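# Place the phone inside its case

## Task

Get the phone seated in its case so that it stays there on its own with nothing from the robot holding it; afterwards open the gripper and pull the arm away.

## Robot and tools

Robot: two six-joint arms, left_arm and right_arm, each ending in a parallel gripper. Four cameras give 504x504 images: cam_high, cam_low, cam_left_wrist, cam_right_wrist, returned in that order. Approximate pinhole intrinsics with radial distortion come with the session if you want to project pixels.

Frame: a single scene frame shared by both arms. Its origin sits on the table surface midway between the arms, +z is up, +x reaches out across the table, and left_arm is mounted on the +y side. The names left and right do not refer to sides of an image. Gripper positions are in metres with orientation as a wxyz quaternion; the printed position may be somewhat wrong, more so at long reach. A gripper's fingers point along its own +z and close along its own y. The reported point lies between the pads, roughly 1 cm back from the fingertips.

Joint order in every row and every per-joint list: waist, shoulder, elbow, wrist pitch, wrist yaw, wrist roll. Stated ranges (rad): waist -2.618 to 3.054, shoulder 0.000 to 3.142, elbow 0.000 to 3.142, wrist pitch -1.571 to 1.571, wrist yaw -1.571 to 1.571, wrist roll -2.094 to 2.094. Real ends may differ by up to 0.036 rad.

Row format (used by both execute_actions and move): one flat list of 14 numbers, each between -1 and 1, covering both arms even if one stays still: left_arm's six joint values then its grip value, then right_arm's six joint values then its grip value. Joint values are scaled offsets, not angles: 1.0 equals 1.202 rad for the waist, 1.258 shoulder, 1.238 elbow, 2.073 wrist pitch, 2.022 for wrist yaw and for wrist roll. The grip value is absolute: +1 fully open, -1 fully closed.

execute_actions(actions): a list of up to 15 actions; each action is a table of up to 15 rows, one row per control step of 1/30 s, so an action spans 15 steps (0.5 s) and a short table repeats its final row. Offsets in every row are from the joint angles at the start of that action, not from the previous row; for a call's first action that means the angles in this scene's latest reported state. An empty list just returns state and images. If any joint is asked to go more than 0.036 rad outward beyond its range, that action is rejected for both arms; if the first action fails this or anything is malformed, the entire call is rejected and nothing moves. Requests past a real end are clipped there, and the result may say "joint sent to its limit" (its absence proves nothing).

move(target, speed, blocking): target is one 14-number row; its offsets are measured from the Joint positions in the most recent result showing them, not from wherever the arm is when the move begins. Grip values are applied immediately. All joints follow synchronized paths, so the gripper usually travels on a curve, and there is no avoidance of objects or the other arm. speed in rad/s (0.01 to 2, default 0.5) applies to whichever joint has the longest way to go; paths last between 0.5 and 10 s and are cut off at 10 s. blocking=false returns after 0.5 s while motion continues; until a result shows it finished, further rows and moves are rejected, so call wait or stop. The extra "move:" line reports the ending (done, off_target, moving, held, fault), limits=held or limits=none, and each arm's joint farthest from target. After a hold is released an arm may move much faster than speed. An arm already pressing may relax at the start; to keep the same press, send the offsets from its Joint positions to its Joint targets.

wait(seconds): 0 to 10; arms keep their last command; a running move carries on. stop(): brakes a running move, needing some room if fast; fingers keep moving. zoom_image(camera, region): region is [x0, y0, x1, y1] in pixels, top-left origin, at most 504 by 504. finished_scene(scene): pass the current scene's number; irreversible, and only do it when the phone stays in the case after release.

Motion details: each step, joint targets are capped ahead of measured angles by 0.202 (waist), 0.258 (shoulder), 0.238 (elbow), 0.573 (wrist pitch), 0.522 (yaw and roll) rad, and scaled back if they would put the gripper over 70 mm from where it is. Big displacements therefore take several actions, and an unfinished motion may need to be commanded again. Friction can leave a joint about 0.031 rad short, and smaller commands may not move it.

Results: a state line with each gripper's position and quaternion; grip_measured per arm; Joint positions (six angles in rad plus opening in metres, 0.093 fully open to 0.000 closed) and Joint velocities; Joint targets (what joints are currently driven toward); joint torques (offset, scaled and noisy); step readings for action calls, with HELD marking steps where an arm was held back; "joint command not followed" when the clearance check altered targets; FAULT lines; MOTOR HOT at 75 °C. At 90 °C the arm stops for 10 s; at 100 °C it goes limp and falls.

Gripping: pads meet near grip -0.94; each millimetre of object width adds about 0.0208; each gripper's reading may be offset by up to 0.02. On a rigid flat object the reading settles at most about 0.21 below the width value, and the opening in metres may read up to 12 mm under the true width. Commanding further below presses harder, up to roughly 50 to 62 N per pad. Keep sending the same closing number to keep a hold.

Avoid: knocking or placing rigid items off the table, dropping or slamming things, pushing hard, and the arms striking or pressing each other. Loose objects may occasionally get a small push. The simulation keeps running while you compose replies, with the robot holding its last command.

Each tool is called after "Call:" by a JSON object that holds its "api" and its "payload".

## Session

Call:
{"api": "execute_actions", "payload": {"actions": []}}

Scene clock: 0.00 s.
left_arm: end_effector_position=(+0.3465, +0.2371, +0.1635) grip_measured=+0.981 end_effector_quat_wxyz=(+0.644, -0.034, +0.689, -0.330) | right_arm: end_effector_position=(+0.3656, -0.5812, +0.3278) grip_measured=+0.986 end_effector_quat_wxyz=(-0.185, -0.321, +0.785, -0.496)
Joint names: [waist, shoulder, elbow, wrist pitch, wrist yaw, wrist roll]
Joint positions: left_arm=[ 0.169  1.363  0.052  1.378  0.761 -0.569  0.092] | right_arm=[-0.637  1.835  1.947 -0.924  0.921 -1.618  0.093]
Joint velocities: left_arm=[ 0.007  0.002 -0.007 -0.007  0.095 -0.007 -0.   ] | right_arm=[-0.012 -0.012 -0.017 -0.007  0.007 -0.051  0.001]
Joint torques (N m, as the arm reports them, + toward a larger angle): no reading
Joint targets: left_arm=[0.169 1.363 0.052 1.378 0.761 -0.569] | right_arm=[-0.637 1.835 1.947 -0.924 0.921 -1.618]

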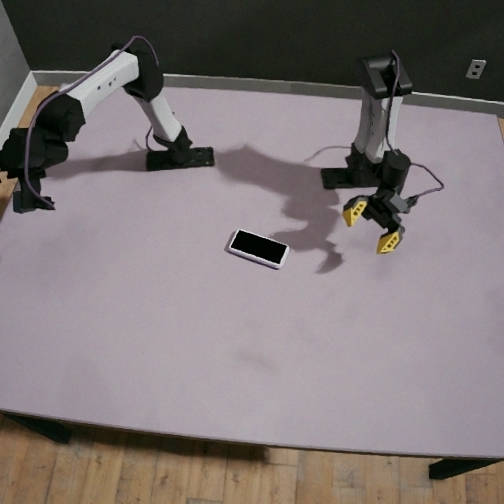

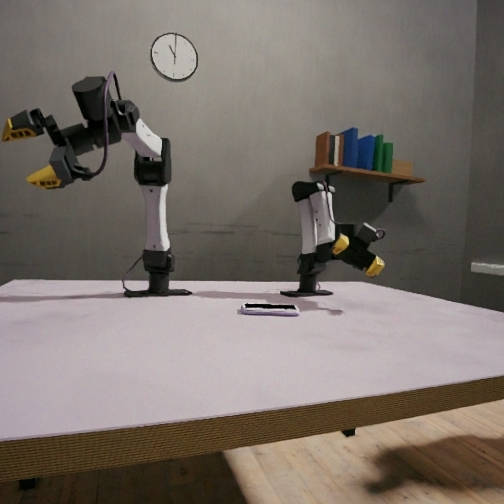

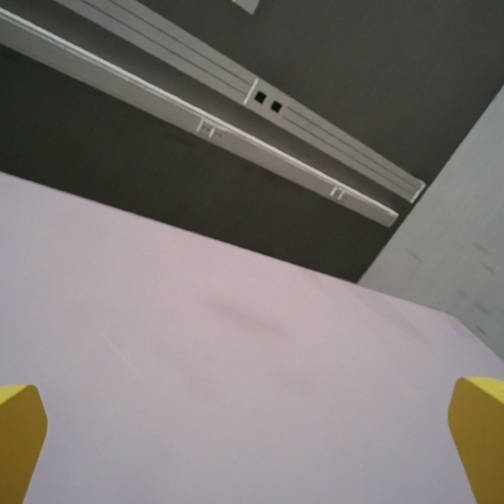

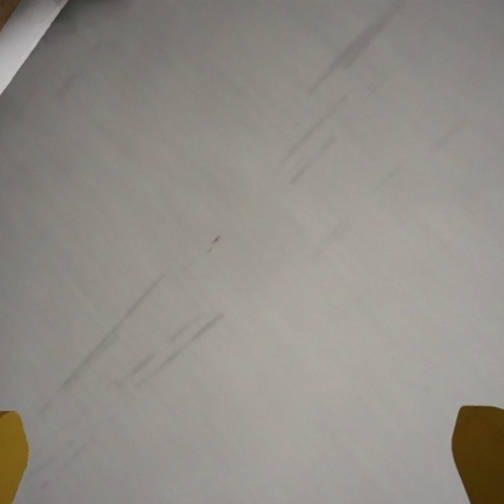

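Call:
{"api": "zoom_image", "payload": {"camera": "cam_high", "region": [218, 210, 298, 290]}}

Call:
{"api": "zoom_image", "payload": {"camera": "cam_low", "region": [230, 285, 310, 330]}}

Region (218, 210, 298, 290) of cam_high's 504x504 image, scaled by 6.300, with more detail than that image has.

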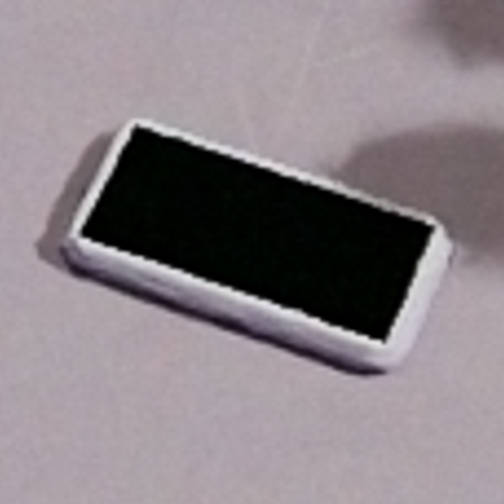

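Region (230, 285, 310, 330) of cam_low's 504x504 image, scaled by 6.300, with more detail than that image has; it fills the top 284 rows of this view, and the rest is white.

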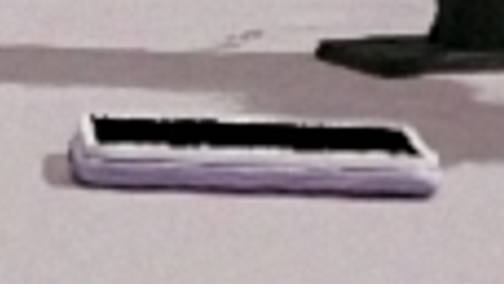

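Call:
{"api": "move", "payload": {"target": [0.25, 0, 0, 0, 0, 0, 1, 1.0, 0.3305, -0.062, -0.152, -0.4604, 0.557, -0.11], "speed": 1.1}}

Scene clock: 3.50 s.
left_arm: end_effector_position=(+0.3385, +0.3244, +0.1635) grip_measured=+0.981 end_effector_quat_wxyz=(+0.685, -0.133, +0.677, -0.234) | right_arm: end_effector_position=(+0.3346, +0.0308, +0.0465) grip_measured=-0.107 end_effector_quat_wxyz=(-0.009, -0.590, +0.808, -0.000)
Joint names: [waist, shoulder, elbow, wrist pitch, wrist yaw, wrist roll]
Joint positions: left_arm=[ 0.458  1.363  0.052  1.378  0.761 -0.569  0.092] | right_arm=[ 0.571  2.247  1.886 -1.227 -0.002 -0.503  0.04 ]
Joint velocities: left_arm=[-0.002  0.002 -0.007 -0.022 -0.022 -0.007 -0.   ] | right_arm=[-0.017  0.002 -0.017  0.037  0.007 -0.051 -0.001]
Joint torques (N m, as the arm reports them, + toward a larger angle): left_arm=[ 0.78 -2.53  5.63  2.01 -0.03  0.03] | right_arm=[ -0.95 -10.07   5.64   0.2   -0.01   0.23]
Joint targets: left_arm=[0.470 1.363 0.052 1.378 0.761 -0.569] | right_arm=[0.564 2.250 1.870 -1.239 -0.009 -0.492]
move: done; limits=none; left_arm: farthest joint: the waist, 0.012 radians from its target (0.300 radians at the start); right_arm: farthest joint: the elbow, 0.016 radians from its target (0.076 radians at the start)

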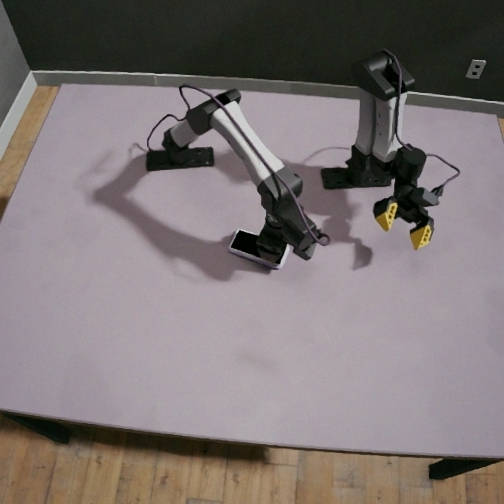

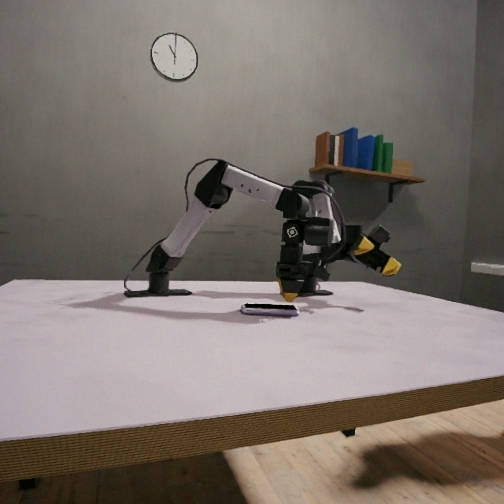

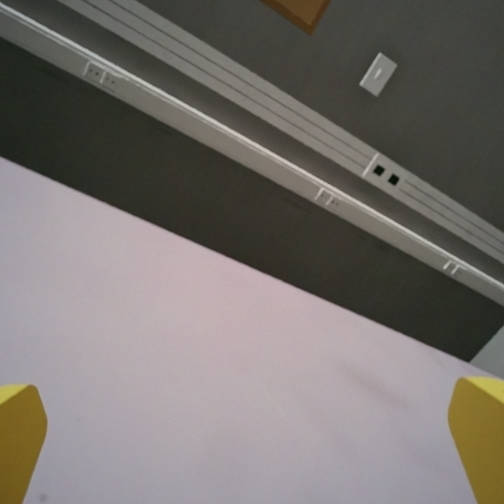

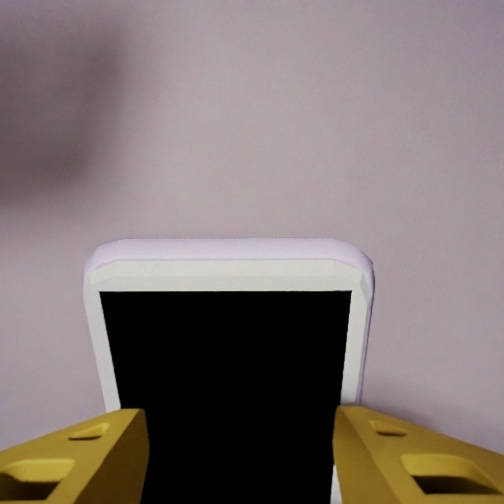

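Call:
{"api": "zoom_image", "payload": {"camera": "cam_right_wrist", "region": [60, 220, 400, 440]}}

Region (60, 220, 400, 440) of cam_right_wrist's 504x504 image, scaled by 1.482, with more detail than that image has; it fills the top 326 rows of this view, and the rest is white.

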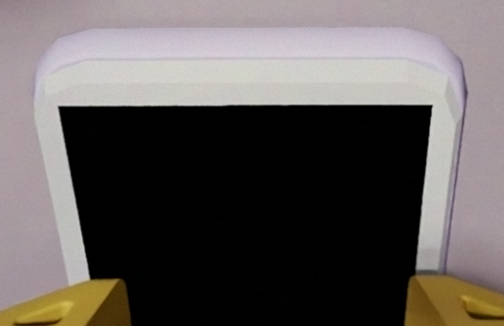

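Call:
{"api": "execute_actions", "payload": {"actions": [[[0,0,0,0,0,0,1,0.0,0.004,-0.014,0.0,0,0,-0.11],[0,0,0,0,0,0,1,0.005,0.007,-0.016,0.006,0,0,-0.11],[0,0,0,0,0,0,1,0.008,0.010,-0.019,0.011,0,0,-0.11],[0,0,0,0,0,0,1,0.011,0.012,-0.022,0.016,0,0,-0.11],[0,0,0,0,0,0,1,0.014,0.013,-0.026,0.021,0,0,-0.11],[0,0,0,0,0,0,1,0.016,0.015,-0.030,0.026,0,0,-0.11],[0,0,0,0,0,0,1,0.018,0.016,-0.033,0.031,0,0,-0.11],[0,0,0,0,0,0,1,0.019,0.018,-0.037,0.035,0,0,-0.11],[0,0,0,0,0,0,1,0.020,0.019,-0.040,0.039,0,0,-0.11],[0,0,0,0,0,0,1,0.020,0.020,-0.043,0.042,0,0,-0.11],[0,0,0,0,0,0,1,0.020,0.021,-0.046,0.045,0,0,-0.11],[0,0,0,0,0,0,1,0.020,0.022,-0.048,0.047,0,0,-0.11],[0,0,0,0,0,0,1,0.020,0.023,-0.050,0.048,0,0,-0.11],[0,0,0,0,0,0,1,0.020,0.024,-0.052,0.048,0,0,-0.11],[0,0,0,0,0,0,1,0.020,0.024,-0.053,0.048,0,0,-0.11]],[[0,0,0,0,0,0,1,0.003,0.013,-0.023,0.008,0,0,-0.11],[0,0,0,0,0,0,1,0.003,0.015,-0.024,0.009,0,0,-0.11],[0,0,0,0,0,0,1,0.003,0.017,-0.025,0.010,0,0,-0.11],[0,0,0,0,0,0,1,0.003,0.019,-0.026,0.010,0,0,-0.11],[0,0,0,0,0,0,1,0.003,0.021,-0.027,0.011,0,0,-0.11],[0,0,0,0,0,0,1,0.003,0.024,-0.028,0.011,0,0,-0.11],[0,0,0,0,0,0,1,0.003,0.027,-0.030,0.012,0,0,-0.11],[0,0,0,0,0,0,1,0.003,0.030,-0.032,0.012,0,0,-0.11],[0,0,0,0,0,0,1,0.003,0.033,-0.034,0.013,0,0,-0.11],[0,0,0,0,0,0,1,0.003,0.037,-0.036,0.013,0,0,-0.11],[0,0,0,0,0,0,1,0.003,0.041,-0.038,0.013,0,0,-0.11],[0,0,0,0,0,0,1,0.003,0.045,-0.040,0.014,0,0,-0.11],[0,0,0,0,0,0,1,0.003,0.049,-0.042,0.014,0,0,-0.11],[0,0,0,0,0,0,1,0.003,0.052,-0.044,0.015,0,0,-0.11],[0,0,0,0,0,0,1,0.003,0.055,-0.045,0.015,0,0,-0.11]],[[0,0,0,0,0,0,1,0,0.050,-0.042,0.012,0,0,-0.11],[0,0,0,0,0,0,1,0,0.053,-0.043,0.012,0,0,-0.11],[0,0,0,0,0,0,1,0,0.056,-0.045,0.013,0,0,-0.11],[0,0,0,0,0,0,1,0,0.059,-0.046,0.013,0,0,-0.11],[0,0,0,0,0,0,1,0,0.062,-0.047,0.014,0,0,-0.11],[0,0,0,0,0,0,1,0,0.065,-0.049,0.014,0,0,-0.11],[0,0,0,0,0,0,1,0,0.068,-0.050,0.015,0,0,-0.11],[0,0,0,0,0,0,1,0,0.071,-0.052,0.016,0,0,-0.11],[0,0,0,0,0,0,1,0,0.074,-0.053,0.016,0,0,-0.11],[0,0,0,0,0,0,1,0,0.077,-0.055,0.017,0,0,-0.11],[0,0,0,0,0,0,1,0,0.080,-0.056,0.018,0,0,-0.11],[0,0,0,0,0,0,1,0,0.082,-0.057,0.018,0,0,-0.11],[0,0,0,0,0,0,1,0,0.084,-0.058,0.019,0,0,-0.11],[0,0,0,0,0,0,1,0,0.086,-0.059,0.020,0,0,-0.11],[0,0,0,0,0,0,1,0,0.088,-0.060,0.020,0,0,-0.11]]]}}

Scene clock: 5.80 s.
left_arm: end_effector_position=(+0.3385, +0.3244, +0.1635) grip_measured=+0.981 end_effector_quat_wxyz=(+0.685, -0.133, +0.677, -0.234) | right_arm: end_effector_position=(+0.3333, +0.0397, +0.0192) grip_measured=-0.108 end_effector_quat_wxyz=(-0.006, -0.596, +0.803, +0.000)
Joint names: [waist, shoulder, elbow, wrist pitch, wrist yaw, wrist roll]
Joint positions: left_arm=[ 0.458  1.363  0.052  1.378  0.761 -0.569  0.092] | right_arm=[ 0.588  2.284  1.837 -1.136 -0.002 -0.503  0.04 ]
Joint velocities: left_arm=[ 0.002 -0.002  0.012 -0.022  0.007 -0.007 -0.   ] | right_arm=[ 0.007  0.007  0.002 -0.037 -0.051 -0.022 -0.   ]
Joint torques (N m, as the arm reports them, + toward a larger angle): left_arm=[-0.25 -2.53  5.65  2.02 -0.03  0.02] | right_arm=[-0.28 -3.84  0.98  0.67  0.09  0.1 ]
Joint targets: left_arm=[0.458 1.363 0.052 1.378 0.761 -0.569] | right_arm=[0.588 2.380 1.766 -1.100 -0.003 -0.503]
Step readings (joint positions; steps 1 to 15: 1st action; 16 to 30: 2nd action; 31 to 45: 3rd action):
0: left_arm=[0.458 1.363 0.052 1.378 0.761 -0.569] | right_arm=[0.571 2.247 1.886 -1.227 -0.003 -0.503]
1: left_arm=[0.458 1.363 0.052 1.378 0.761 -0.569] | right_arm=[0.571 2.247 1.886 -1.227 -0.003 -0.503]
2: left_arm=[0.458 1.363 0.052 1.378 0.761 -0.569] | right_arm=[0.571 2.247 1.886 -1.227 -0.003 -0.503]
4: left_arm=[0.458 1.363 0.052 1.378 0.761 -0.569] | right_arm=[0.571 2.247 1.886 -1.223 -0.003 -0.503]
8: left_arm=[0.458 1.363 0.052 1.378 0.761 -0.569] | right_arm=[0.577 2.247 1.877 -1.195 -0.003 -0.503]
15: left_arm=[0.458 1.363 0.052 1.378 0.761 -0.569] | right_arm=[0.588 2.255 1.849 -1.152 -0.003 -0.503]
16: left_arm=[0.458 1.363 0.052 1.378 0.761 -0.569] | right_arm=[0.588 2.257 1.847 -1.150 -0.003 -0.503]
17: left_arm=[0.458 1.363 0.052 1.378 0.761 -0.569] | right_arm=[0.588 2.259 1.845 -1.149 -0.003 -0.503]
19: left_arm=[0.458 1.363 0.052 1.378 0.761 -0.569] | right_arm=[0.588 2.261 1.843 -1.147 -0.003 -0.503]
23: left_arm=[0.458 1.363 0.052 1.378 0.761 -0.569] | right_arm=[0.588 2.266 1.841 -1.142 -0.003 -0.503]
30: left_arm=[0.458 1.363 0.052 1.378 0.761 -0.569] | right_arm=[0.588 2.270 1.841 -1.142 -0.003 -0.503]
31: left_arm=[0.458 1.363 0.052 1.378 0.761 -0.569] | right_arm=[0.588 2.270 1.841 -1.141 -0.003 -0.503]
32: left_arm=[0.458 1.363 0.052 1.378 0.761 -0.569] | right_arm=[0.588 2.271 1.841 -1.141 -0.003 -0.503]
34: left_arm=[0.458 1.363 0.052 1.378 0.761 -0.569] | right_arm=[0.588 2.273 1.841 -1.141 -0.003 -0.503]
38: left_arm=[0.458 1.363 0.052 1.378 0.761 -0.569] | right_arm=[0.588 2.274 1.841 -1.141 -0.003 -0.503]
45: Joint positions above

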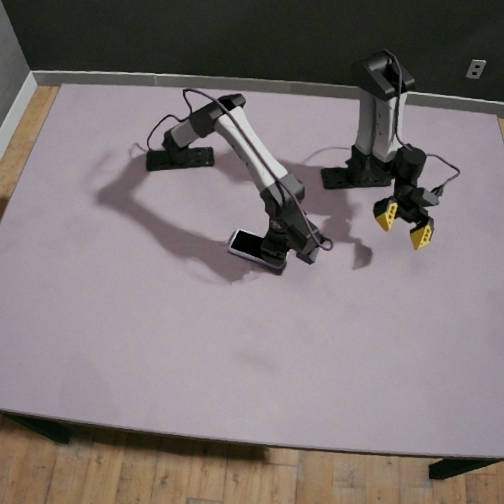

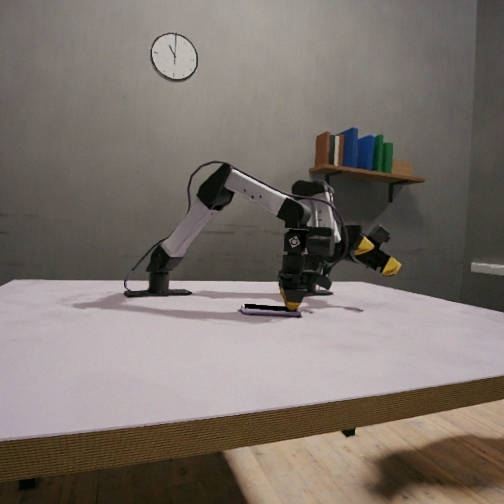

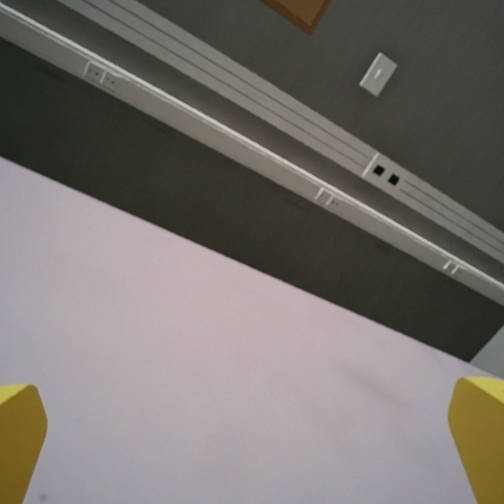

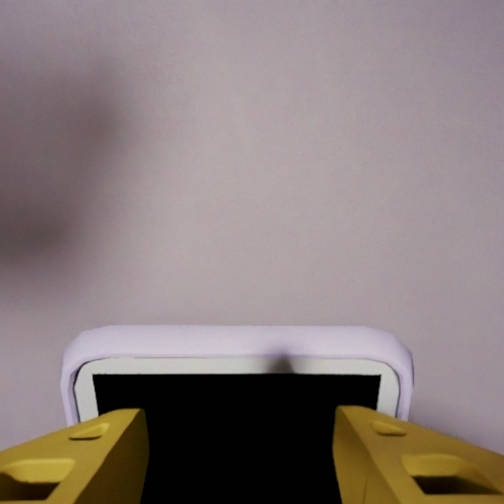

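Call:
{"api": "execute_actions", "payload": {"actions": [[[0,0,0,0,0,0,1,0,0.068,-0.051,0.015,0,0,-0.11],[0,0,0,0,0,0,1,0,0.057,-0.044,0.013,0,0,-0.11],[0,0,0,0,0,0,1,0,0.045,-0.037,0.011,0,0,-0.11],[0,0,0,0,0,0,1,0,0.033,-0.030,0.009,0,0,-0.11],[0,0,0,0,0,0,1,0,0.021,-0.023,0.007,0,0,-0.11],[0,0,0,0,0,0,1,0,0.009,-0.017,0.005,0,0,-0.11],[0,0,0,0,0,0,1,0,-0.002,-0.012,0.003,0,0,-0.11],[0,0,0,0,0,0,1,0,-0.012,-0.008,0.001,0,0,-0.11],[0,0,0,0,0,0,1,0,-0.022,-0.005,0,0,0,-0.11],[0,0,0,0,0,0,1,0,-0.031,-0.005,0,0,0,-0.11],[0,0,0,0,0,0,1,0,-0.039,-0.005,0,0,0,-0.11],[0,0,0,0,0,0,1,0,-0.046,-0.005,0,0,0,-0.11],[0,0,0,0,0,0,1,0,-0.052,-0.005,0,0,0,-0.11],[0,0,0,0,0,0,1,0,-0.057,-0.005,0,0,0,-0.11],[0,0,0,0,0,0,1,0,-0.06,-0.005,0,0,0,-0.11]]]}}

Scene clock: 7.53 s.
left_arm: end_effector_position=(+0.3385, +0.3244, +0.1635) grip_measured=+0.981 end_effector_quat_wxyz=(+0.685, -0.133, +0.677, -0.234) | right_arm: end_effector_position=(+0.3355, +0.0418, +0.0331) grip_measured=-0.108 end_effector_quat_wxyz=(+0.011, -0.596, +0.803, +0.003)
Joint names: [waist, shoulder, elbow, wrist pitch, wrist yaw, wrist roll]
Joint positions: left_arm=[ 0.458  1.363  0.052  1.378  0.761 -0.569  0.092] | right_arm=[ 0.588  2.25   1.837 -1.136 -0.002 -0.503  0.04 ]
Joint velocities: left_arm=[-0.007 -0.017 -0.017 -0.007  0.022 -0.022  0.   ] | right_arm=[-0.002 -0.247 -0.012 -0.007  0.051  0.066 -0.   ]
Joint torques (N m, as the arm reports them, + toward a larger angle): left_arm=[-0.26 -2.46  5.61  2.03 -0.02  0.04] | right_arm=[ -0.25 -12.23   6.51   0.35   0.09   0.11]
Joint targets: left_arm=[0.458 1.363 0.052 1.378 0.761 -0.569] | right_arm=[0.588 2.208 1.831 -1.137 -0.002 -0.503]
Step readings (joint positions):
0: left_arm=[0.458 1.363 0.052 1.378 0.761 -0.569] | right_arm=[0.588 2.284 1.837 -1.136 -0.002 -0.503]
1: left_arm=[0.458 1.363 0.052 1.378 0.761 -0.569] | right_arm=[0.588 2.284 1.837 -1.136 -0.002 -0.503]
2: left_arm=[0.458 1.363 0.052 1.378 0.761 -0.569] | right_arm=[0.588 2.284 1.837 -1.136 -0.002 -0.503]
4: left_arm=[0.458 1.363 0.052 1.378 0.761 -0.569] | right_arm=[0.588 2.281 1.837 -1.136 -0.002 -0.503]
8: left_arm=[0.458 1.363 0.052 1.378 0.761 -0.569] | right_arm=[0.588 2.277 1.837 -1.136 -0.002 -0.503]
15: Joint positions above

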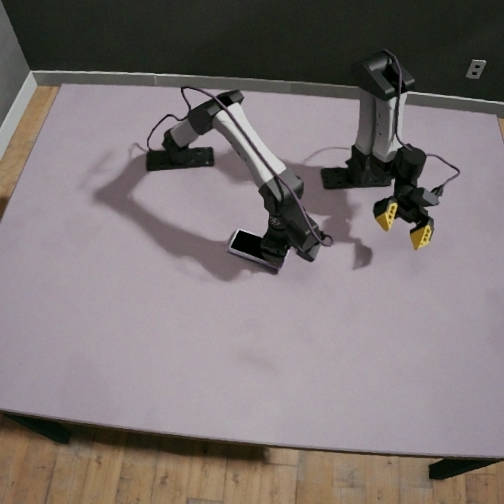

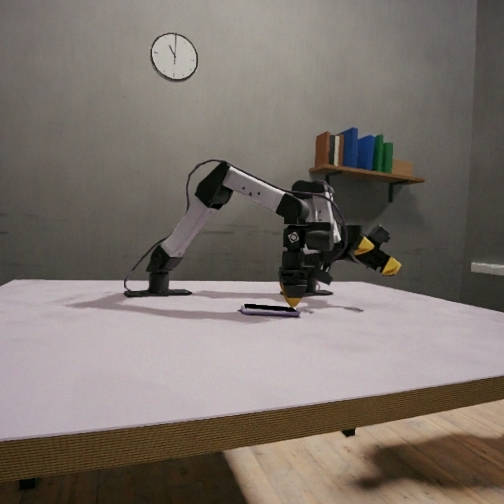

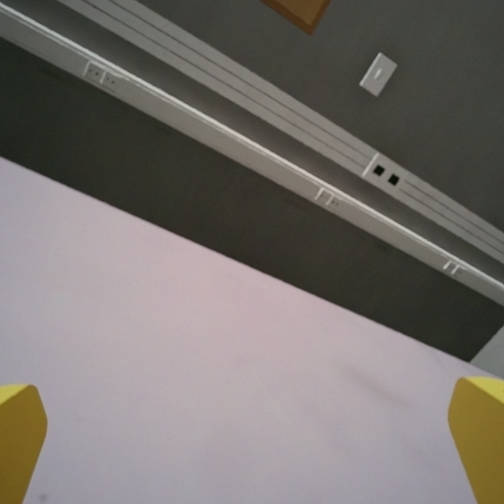

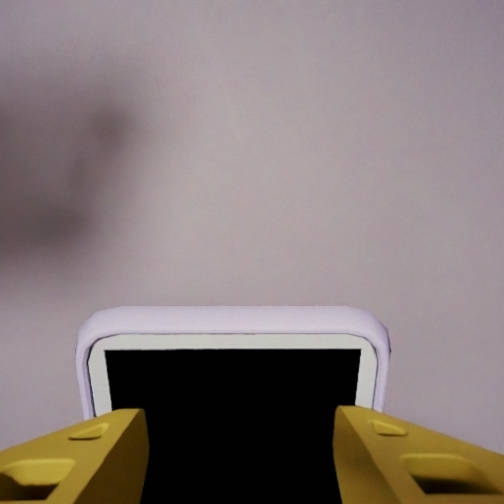

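Call:
{"api": "move", "payload": {"target": [0, 0, 0, 0, 0, 0, 1, -0.1146, -0.287, -0.3974, 0.0574, 0.0, -0.0628, -0.11], "speed": 0.8}}

Scene clock: 9.07 s.
left_arm: end_effector_position=(+0.3385, +0.3244, +0.1635) grip_measured=+0.981 end_effector_quat_wxyz=(+0.685, -0.133, +0.677, -0.234) | right_arm: end_effector_position=(+0.3005, -0.0561, +0.0446) grip_measured=-0.108 end_effector_quat_wxyz=(-0.000, -0.591, +0.807, +0.001)
Joint names: [waist, shoulder, elbow, wrist pitch, wrist yaw, wrist roll]
Joint positions: left_arm=[ 0.458  1.363  0.052  1.378  0.761 -0.569  0.092] | right_arm=[ 0.457  1.912  1.369 -1.028 -0.002 -0.619  0.04 ]
Joint velocities: left_arm=[-0.002  0.007 -0.007 -0.051 -0.051  0.007 -0.001] | right_arm=[-0.007  0.002  0.002 -0.022 -0.022  0.037 -0.001]
Joint torques (N m, as the arm reports them, + toward a larger angle): left_arm=[-0.2  -2.52  5.63  2.03 -0.03  0.05] | right_arm=[-0.99 -9.34  4.79  0.43  0.09  0.02]
Joint targets: left_arm=[0.458 1.363 0.052 1.378 0.761 -0.569] | right_arm=[0.450 1.889 1.345 -1.017 -0.002 -0.629]
move: off_target (right_arm); limits=none; left_arm: farthest joint: the waist, 0.000 radians from its target (0.000 radians at the start); right_arm: farthest joint: the elbow, 0.024 radians from its target (0.492 radians at the start)

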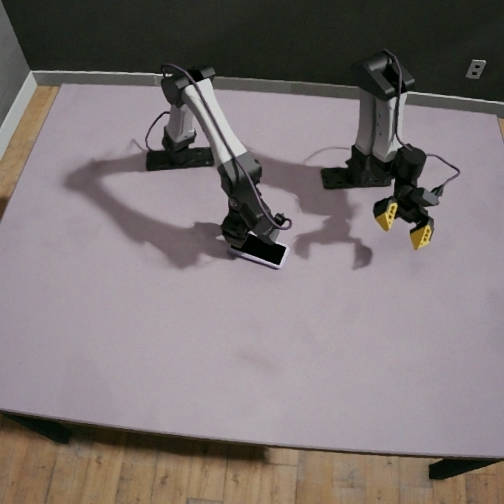

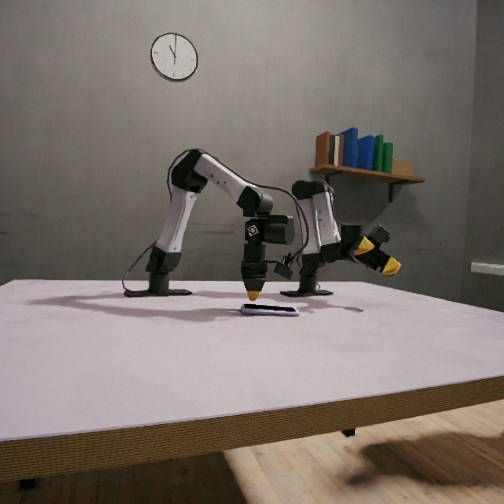

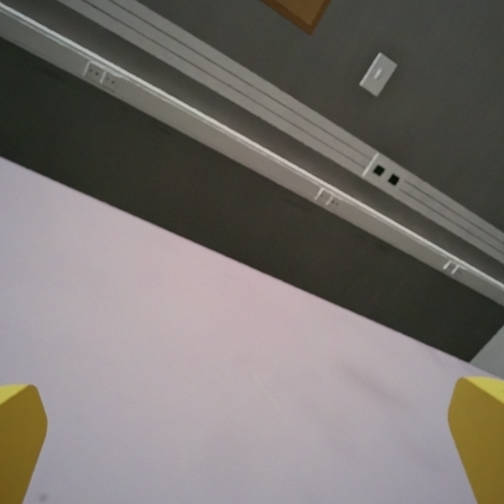

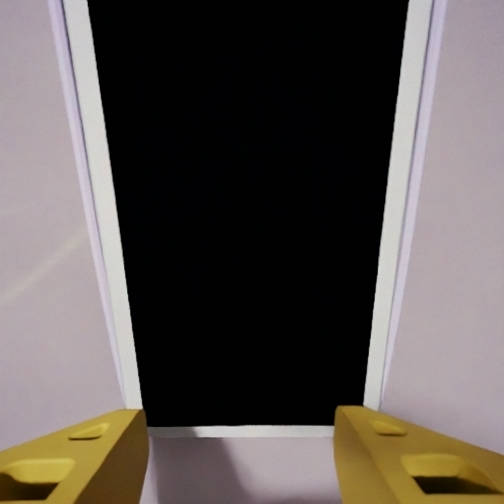

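Call:
{"api": "execute_actions", "payload": {"actions": [[[0,0,0,0,0,0,1,-0.007,-0.009,-0.019,0.006,0,0,-0.11],[0,0,0,0,0,0,1,-0.009,0.001,-0.020,0.008,0,0,-0.11],[0,0,0,0,0,0,1,-0.010,0.009,-0.021,0.011,0,0,-0.11],[0,0,0,0,0,0,1,-0.012,0.014,-0.023,0.015,0,0,-0.11],[0,0,0,0,0,0,1,-0.013,0.016,-0.026,0.019,0,0,-0.11],[0,0,0,0,0,0,1,-0.014,0.018,-0.029,0.023,0,0,-0.11],[0,0,0,0,0,0,1,-0.015,0.019,-0.032,0.027,0,0,-0.11],[0,0,0,0,0,0,1,-0.015,0.021,-0.035,0.030,0,0,-0.11],[0,0,0,0,0,0,1,-0.015,0.022,-0.038,0.033,0,0,-0.11],[0,0,0,0,0,0,1,-0.015,0.023,-0.041,0.036,0,0,-0.11],[0,0,0,0,0,0,1,-0.015,0.024,-0.043,0.038,0,0,-0.11],[0,0,0,0,0,0,1,-0.015,0.025,-0.045,0.040,0,0,-0.11],[0,0,0,0,0,0,1,-0.015,0.026,-0.047,0.040,0,0,-0.11],[0,0,0,0,0,0,1,-0.015,0.027,-0.049,0.040,0,0,-0.11],[0,0,0,0,0,0,1,-0.015,0.027,-0.050,0.040,0,0,-0.11]],[[0,0,0,0,0,0,1,-0.003,0.016,-0.023,0.008,0,0,-0.11],[0,0,0,0,0,0,1,-0.003,0.018,-0.024,0.009,0,0,-0.11],[0,0,0,0,0,0,1,-0.003,0.020,-0.025,0.010,0,0,-0.11],[0,0,0,0,0,0,1,-0.003,0.022,-0.026,0.010,0,0,-0.11],[0,0,0,0,0,0,1,-0.003,0.024,-0.027,0.011,0,0,-0.11],[0,0,0,0,0,0,1,-0.003,0.026,-0.028,0.011,0,0,-0.11],[0,0,0,0,0,0,1,-0.003,0.029,-0.030,0.012,0,0,-0.11],[0,0,0,0,0,0,1,-0.003,0.032,-0.032,0.012,0,0,-0.11],[0,0,0,0,0,0,1,-0.003,0.035,-0.034,0.013,0,0,-0.11],[0,0,0,0,0,0,1,-0.003,0.038,-0.036,0.013,0,0,-0.11],[0,0,0,0,0,0,1,-0.003,0.041,-0.038,0.014,0,0,-0.11],[0,0,0,0,0,0,1,-0.003,0.044,-0.040,0.014,0,0,-0.11],[0,0,0,0,0,0,1,-0.003,0.047,-0.042,0.015,0,0,-0.11],[0,0,0,0,0,0,1,-0.003,0.050,-0.044,0.015,0,0,-0.11],[0,0,0,0,0,0,1,-0.003,0.052,-0.045,0.016,0,0,-0.11]],[[0,0,0,0,0,0,1,0,0.045,-0.041,0.013,0,0,-0.11],[0,0,0,0,0,0,1,0,0.048,-0.043,0.014,0,0,-0.11],[0,0,0,0,0,0,1,0,0.051,-0.044,0.015,0,0,-0.11],[0,0,0,0,0,0,1,0,0.054,-0.046,0.015,0,0,-0.11],[0,0,0,0,0,0,1,0,0.057,-0.048,0.016,0,0,-0.11],[0,0,0,0,0,0,1,0,0.060,-0.049,0.016,0,0,-0.11],[0,0,0,0,0,0,1,0,0.063,-0.051,0.017,0,0,-0.11],[0,0,0,0,0,0,1,0,0.066,-0.053,0.017,0,0,-0.11],[0,0,0,0,0,0,1,0,0.069,-0.054,0.018,0,0,-0.11],[0,0,0,0,0,0,1,0,0.072,-0.056,0.018,0,0,-0.11],[0,0,0,0,0,0,1,0,0.074,-0.057,0.019,0,0,-0.11],[0,0,0,0,0,0,1,0,0.076,-0.059,0.020,0,0,-0.11],[0,0,0,0,0,0,1,0,0.078,-0.060,0.021,0,0,-0.11],[0,0,0,0,0,0,1,0,0.080,-0.061,0.022,0,0,-0.11],[0,0,0,0,0,0,1,0,0.081,-0.062,0.022,0,0,-0.11]]]}}

Scene clock: 11.17 s.
left_arm: end_effector_position=(+0.3385, +0.3244, +0.1635) grip_measured=+0.981 end_effector_quat_wxyz=(+0.685, -0.133, +0.677, -0.234) | right_arm: end_effector_position=(+0.3029, -0.0584, +0.0189) grip_measured=-0.108 end_effector_quat_wxyz=(-0.006, -0.587, +0.810, +0.000)
Joint names: [waist, shoulder, elbow, wrist pitch, wrist yaw, wrist roll]
Joint positions: left_arm=[ 0.458  1.363  0.052  1.378  0.761 -0.569  0.092] | right_arm=[ 0.449  1.957  1.323 -0.948 -0.001 -0.619  0.04 ]
Joint velocities: left_arm=[-0.002 -0.002  0.007  0.007 -0.037  0.051 -0.   ] | right_arm=[-0.012  0.002 -0.012 -0.007 -0.022 -0.022 -0.   ]
Joint torques (N m, as the arm reports them, + toward a larger angle): left_arm=[-0.27 -2.54  5.61  2.01 -0.01  0.03] | right_arm=[-0.25 -1.98  0.39  0.68  0.09  0.11]
Joint targets: left_arm=[0.458 1.363 0.052 1.378 0.761 -0.569] | right_arm=[0.449 2.045 1.249 -0.910 -0.002 -0.619]
Step readings (joint positions; steps 1 to 15: 1st action; 16 to 30: 2nd action; 31 to 45: 3rd action):
0: left_arm=[0.458 1.363 0.052 1.378 0.761 -0.569] | right_arm=[0.457 1.912 1.369 -1.028 -0.002 -0.619]
1: left_arm=[0.458 1.363 0.052 1.378 0.761 -0.569] | right_arm=[0.457 1.912 1.369 -1.027 -0.002 -0.619]
2: left_arm=[0.458 1.363 0.052 1.378 0.761 -0.569] | right_arm=[0.457 1.912 1.369 -1.027 -0.002 -0.619]
4: left_arm=[0.458 1.363 0.052 1.378 0.761 -0.569] | right_arm=[0.457 1.912 1.369 -1.023 -0.002 -0.619]
8: left_arm=[0.458 1.363 0.052 1.378 0.761 -0.569] | right_arm=[0.451 1.912 1.364 -0.999 -0.002 -0.619]
15: left_arm=[0.458 1.363 0.052 1.378 0.761 -0.569] | right_arm=[0.449 1.926 1.336 -0.966 -0.002 -0.619]
16: left_arm=[0.458 1.363 0.052 1.378 0.761 -0.569] | right_arm=[0.449 1.928 1.333 -0.964 -0.002 -0.619]
17: left_arm=[0.458 1.363 0.052 1.378 0.761 -0.569] | right_arm=[0.449 1.930 1.331 -0.964 -0.002 -0.619]
19: left_arm=[0.458 1.363 0.052 1.378 0.761 -0.569] | right_arm=[0.449 1.932 1.329 -0.962 -0.002 -0.619]
23: left_arm=[0.458 1.363 0.052 1.378 0.761 -0.569] | right_arm=[0.449 1.939 1.326 -0.956 -0.002 -0.619]
30: left_arm=[0.458 1.363 0.052 1.378 0.761 -0.569] | right_arm=[0.449 1.943 1.326 -0.956 -0.002 -0.619]
31: left_arm=[0.458 1.363 0.052 1.378 0.761 -0.569] | right_arm=[0.449 1.943 1.326 -0.956 -0.002 -0.619]
32: left_arm=[0.458 1.363 0.052 1.378 0.761 -0.569] | right_arm=[0.449 1.944 1.326 -0.956 -0.002 -0.619]
34: left_arm=[0.458 1.363 0.052 1.378 0.761 -0.569] | right_arm=[0.449 1.946 1.326 -0.955 -0.001 -0.619]
38: left_arm=[0.458 1.363 0.052 1.378 0.761 -0.569] | right_arm=[0.449 1.952 1.326 -0.954 -0.001 -0.619]
45: Joint positions above

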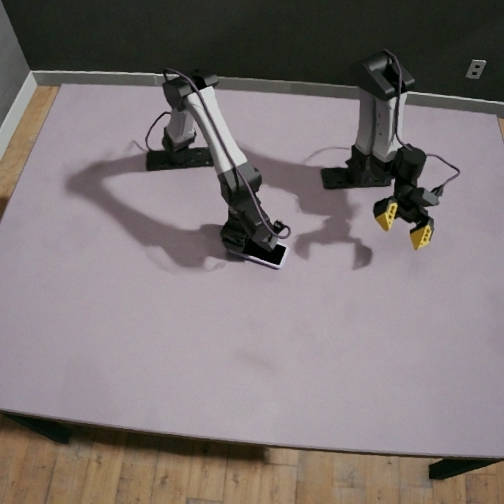

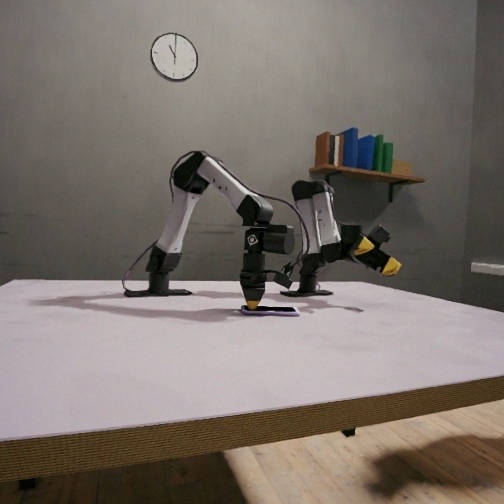

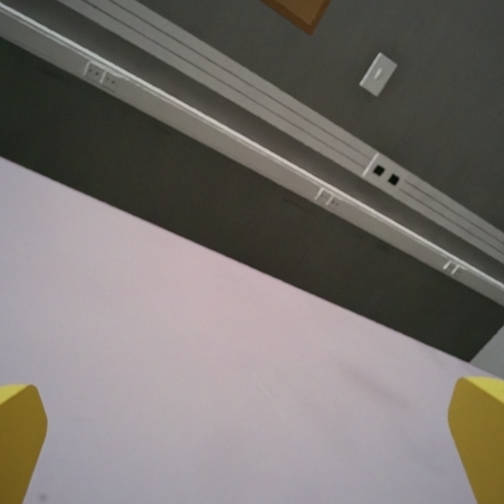

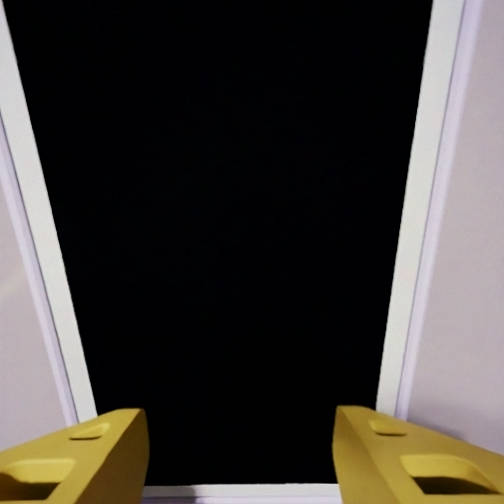

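Call:
{"api": "execute_actions", "payload": {"actions": [[[0,0,0,0,0,0,1,0,0.060,-0.053,0.016,0,0,-0.11],[0,0,0,0,0,0,1,0,0.049,-0.045,0.014,0,0,-0.11],[0,0,0,0,0,0,1,0,0.037,-0.037,0.012,0,0,-0.11],[0,0,0,0,0,0,1,0,0.025,-0.029,0.009,0,0,-0.11],[0,0,0,0,0,0,1,0,0.014,-0.021,0.007,0,0,-0.11],[0,0,0,0,0,0,1,0,0.003,-0.013,0.005,0,0,-0.11],[0,0,0,0,0,0,1,0,-0.008,-0.007,0.003,0,0,-0.11],[0,0,0,0,0,0,1,0,-0.019,-0.002,0.001,0,0,-0.11],[0,0,0,0,0,0,1,0,-0.03,0,0,0,0,-0.11],[0,0,0,0,0,0,1,0,-0.041,0,0,0,0,-0.11],[0,0,0,0,0,0,1,0,-0.052,0,0,0,0,-0.11],[0,0,0,0,0,0,1,0,-0.062,0,0,0,0,-0.11],[0,0,0,0,0,0,1,0,-0.071,0,0,0,0,-0.11],[0,0,0,0,0,0,1,0,-0.078,0,0,0,0,-0.11],[0,0,0,0,0,0,1,0,-0.083,0,0,0,0,-0.11]]]}}

Call:
{"api": "move", "payload": {"target": [0, 0, 0, 0, 0, 0, 1, -0.48, -0.3, 0.0, -0.12, 0.0, 0.0, -0.11], "speed": 0.9}}

Scene clock: 11.93 s.
left_arm: end_effector_position=(+0.3385, +0.3244, +0.1635) grip_measured=+0.981 end_effector_quat_wxyz=(+0.685, -0.133, +0.677, -0.234) | right_arm: end_effector_position=(+0.3071, -0.0552, +0.0392) grip_measured=-0.108 end_effector_quat_wxyz=(+0.025, -0.587, +0.809, +0.001)
Joint names: [waist, shoulder, elbow, wrist pitch, wrist yaw, wrist roll]
Joint positions: left_arm=[ 0.458  1.363  0.052  1.378  0.761 -0.569  0.092] | right_arm=[ 0.449  1.896  1.323 -0.948 -0.001 -0.619  0.04 ]
Joint velocities: left_arm=[-0.007 -0.007  0.002 -0.022  0.022  0.007 -0.001] | right_arm=[-0.002 -0.374  0.002 -0.11  -0.081 -0.037 -0.   ]
Joint torques (N m, as the arm reports them, + toward a larger angle): left_arm=[-0.3  -2.5   5.56  2.04 -0.02  0.03] | right_arm=[-0.3  -9.02  6.89  0.41  0.1   0.11]
Joint targets: left_arm=[0.458 1.363 0.052 1.378 0.761 -0.569] | right_arm=[0.449 1.853 1.323 -0.948 -0.001 -0.619]
Step readings (joint positions):
0: left_arm=[0.458 1.363 0.052 1.378 0.761 -0.569] | right_arm=[0.449 1.957 1.323 -0.948 -0.001 -0.619]
1: left_arm=[0.458 1.363 0.052 1.378 0.761 -0.569] | right_arm=[0.449 1.957 1.323 -0.948 -0.001 -0.619]
2: left_arm=[0.458 1.363 0.052 1.378 0.761 -0.569] | right_arm=[0.449 1.957 1.323 -0.948 -0.001 -0.619]
4: left_arm=[0.458 1.363 0.052 1.378 0.761 -0.569] | right_arm=[0.449 1.955 1.323 -0.948 -0.001 -0.619]
8: left_arm=[0.458 1.363 0.052 1.378 0.761 -0.569] | right_arm=[0.449 1.950 1.323 -0.948 -0.001 -0.619]
15: Joint positions above

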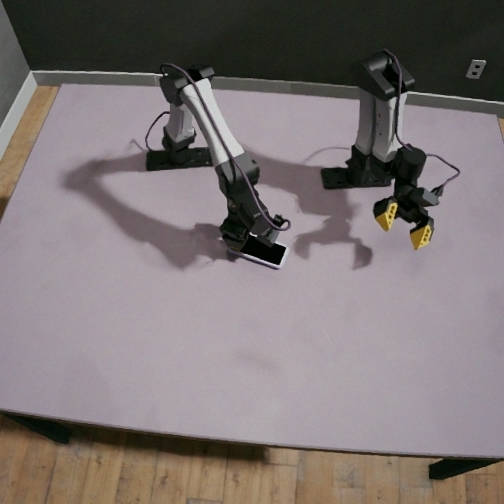

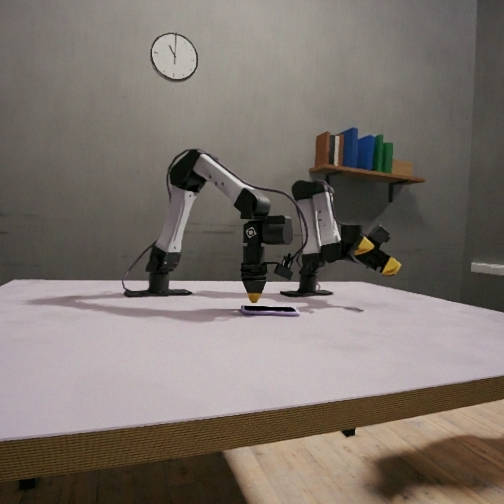

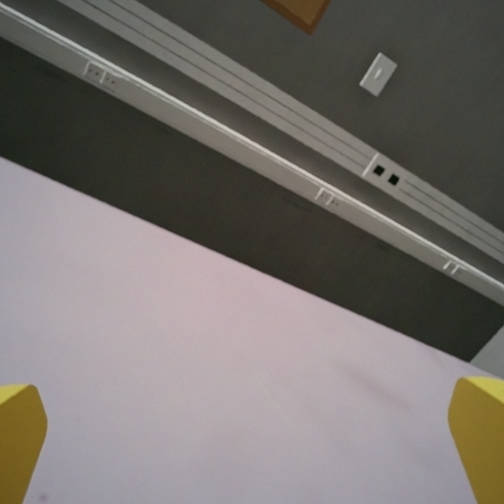

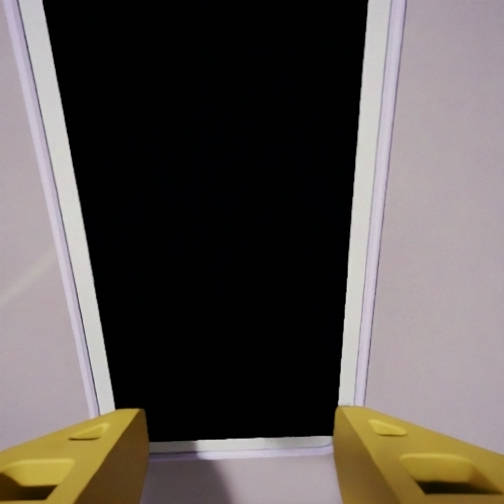

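Scene clock: 13.33 s.
left_arm: end_effector_position=(+0.3385, +0.3244, +0.1635) grip_measured=+0.981 end_effector_quat_wxyz=(+0.685, -0.133, +0.677, -0.234) | right_arm: end_effector_position=(+0.3257, -0.2467, +0.1465) grip_measured=-0.108 end_effector_quat_wxyz=(+0.085, -0.333, +0.939, -0.024)
Joint names: [waist, shoulder, elbow, wrist pitch, wrist yaw, wrist roll]
Joint positions: left_arm=[ 0.458  1.363  0.052  1.378  0.761 -0.569  0.092] | right_arm=[-0.124  1.532  1.323 -1.185 -0.001 -0.619  0.04 ]
Joint velocities: left_arm=[ 0.007  0.012 -0.007 -0.007  0.066  0.022 -0.   ] | right_arm=[ 0.007 -0.012  0.017  0.051 -0.037 -0.095  0.001]
Joint torques (N m, as the arm reports them, + toward a larger angle): left_arm=[-0.33 -2.51  5.57  2.02 -0.01  0.02] | right_arm=[-0.72 -6.12  7.46  0.58  0.08  0.12]
Joint targets: left_arm=[0.458 1.363 0.052 1.378 0.761 -0.569] | right_arm=[-0.129 1.518 1.323 -1.197 -0.001 -0.619]
move: done; limits=none; left_arm: farthest joint: the waist, 0.000 radians from its target (0.000 radians at the start); right_arm: farthest joint: the shoulder, 0.013 radians from its target (0.377 radians at the start)

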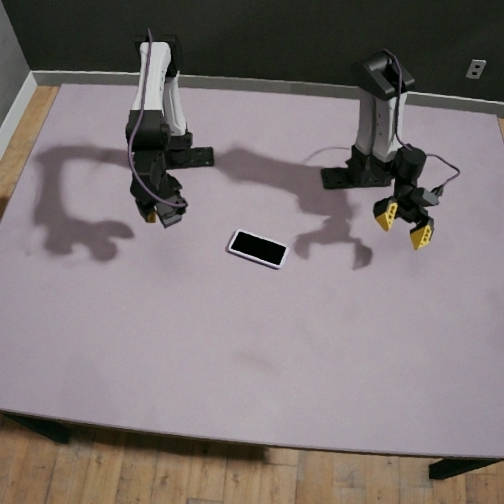

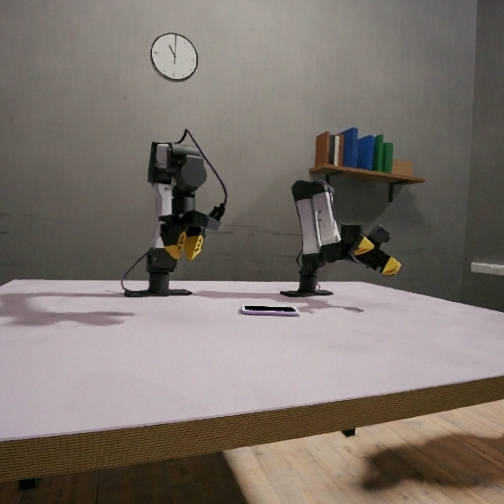

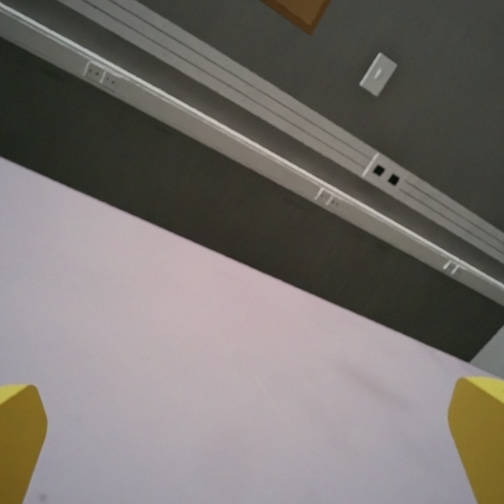

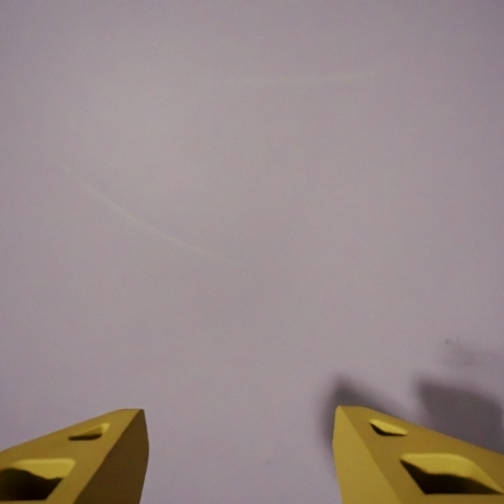

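Call:
{"api": "zoom_image", "payload": {"camera": "cam_low", "region": [230, 285, 310, 330]}}

Call:
{"api": "zoom_image", "payload": {"camera": "cam_high", "region": [218, 210, 298, 290]}}

Region (230, 285, 310, 330) of cam_low's 504x504 image, scaled by 6.300, with more detail than that image has; it fills the top 284 rows of this view, and the rest is white.

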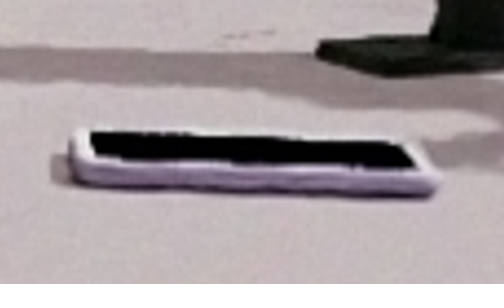

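Region (218, 210, 298, 290) of cam_high's 504x504 image, scaled by 6.300, with more detail than that image has.

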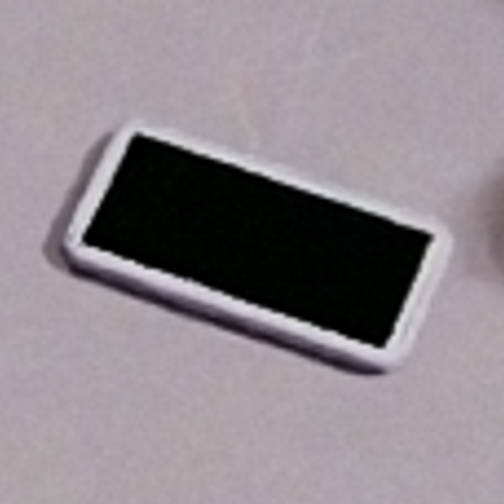

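The phone sits level inside the case along its full length, and both arms are clear of it.

Call:
{"api": "finished_scene", "payload": {"scene": 2}}

The scene is finished: the task was done.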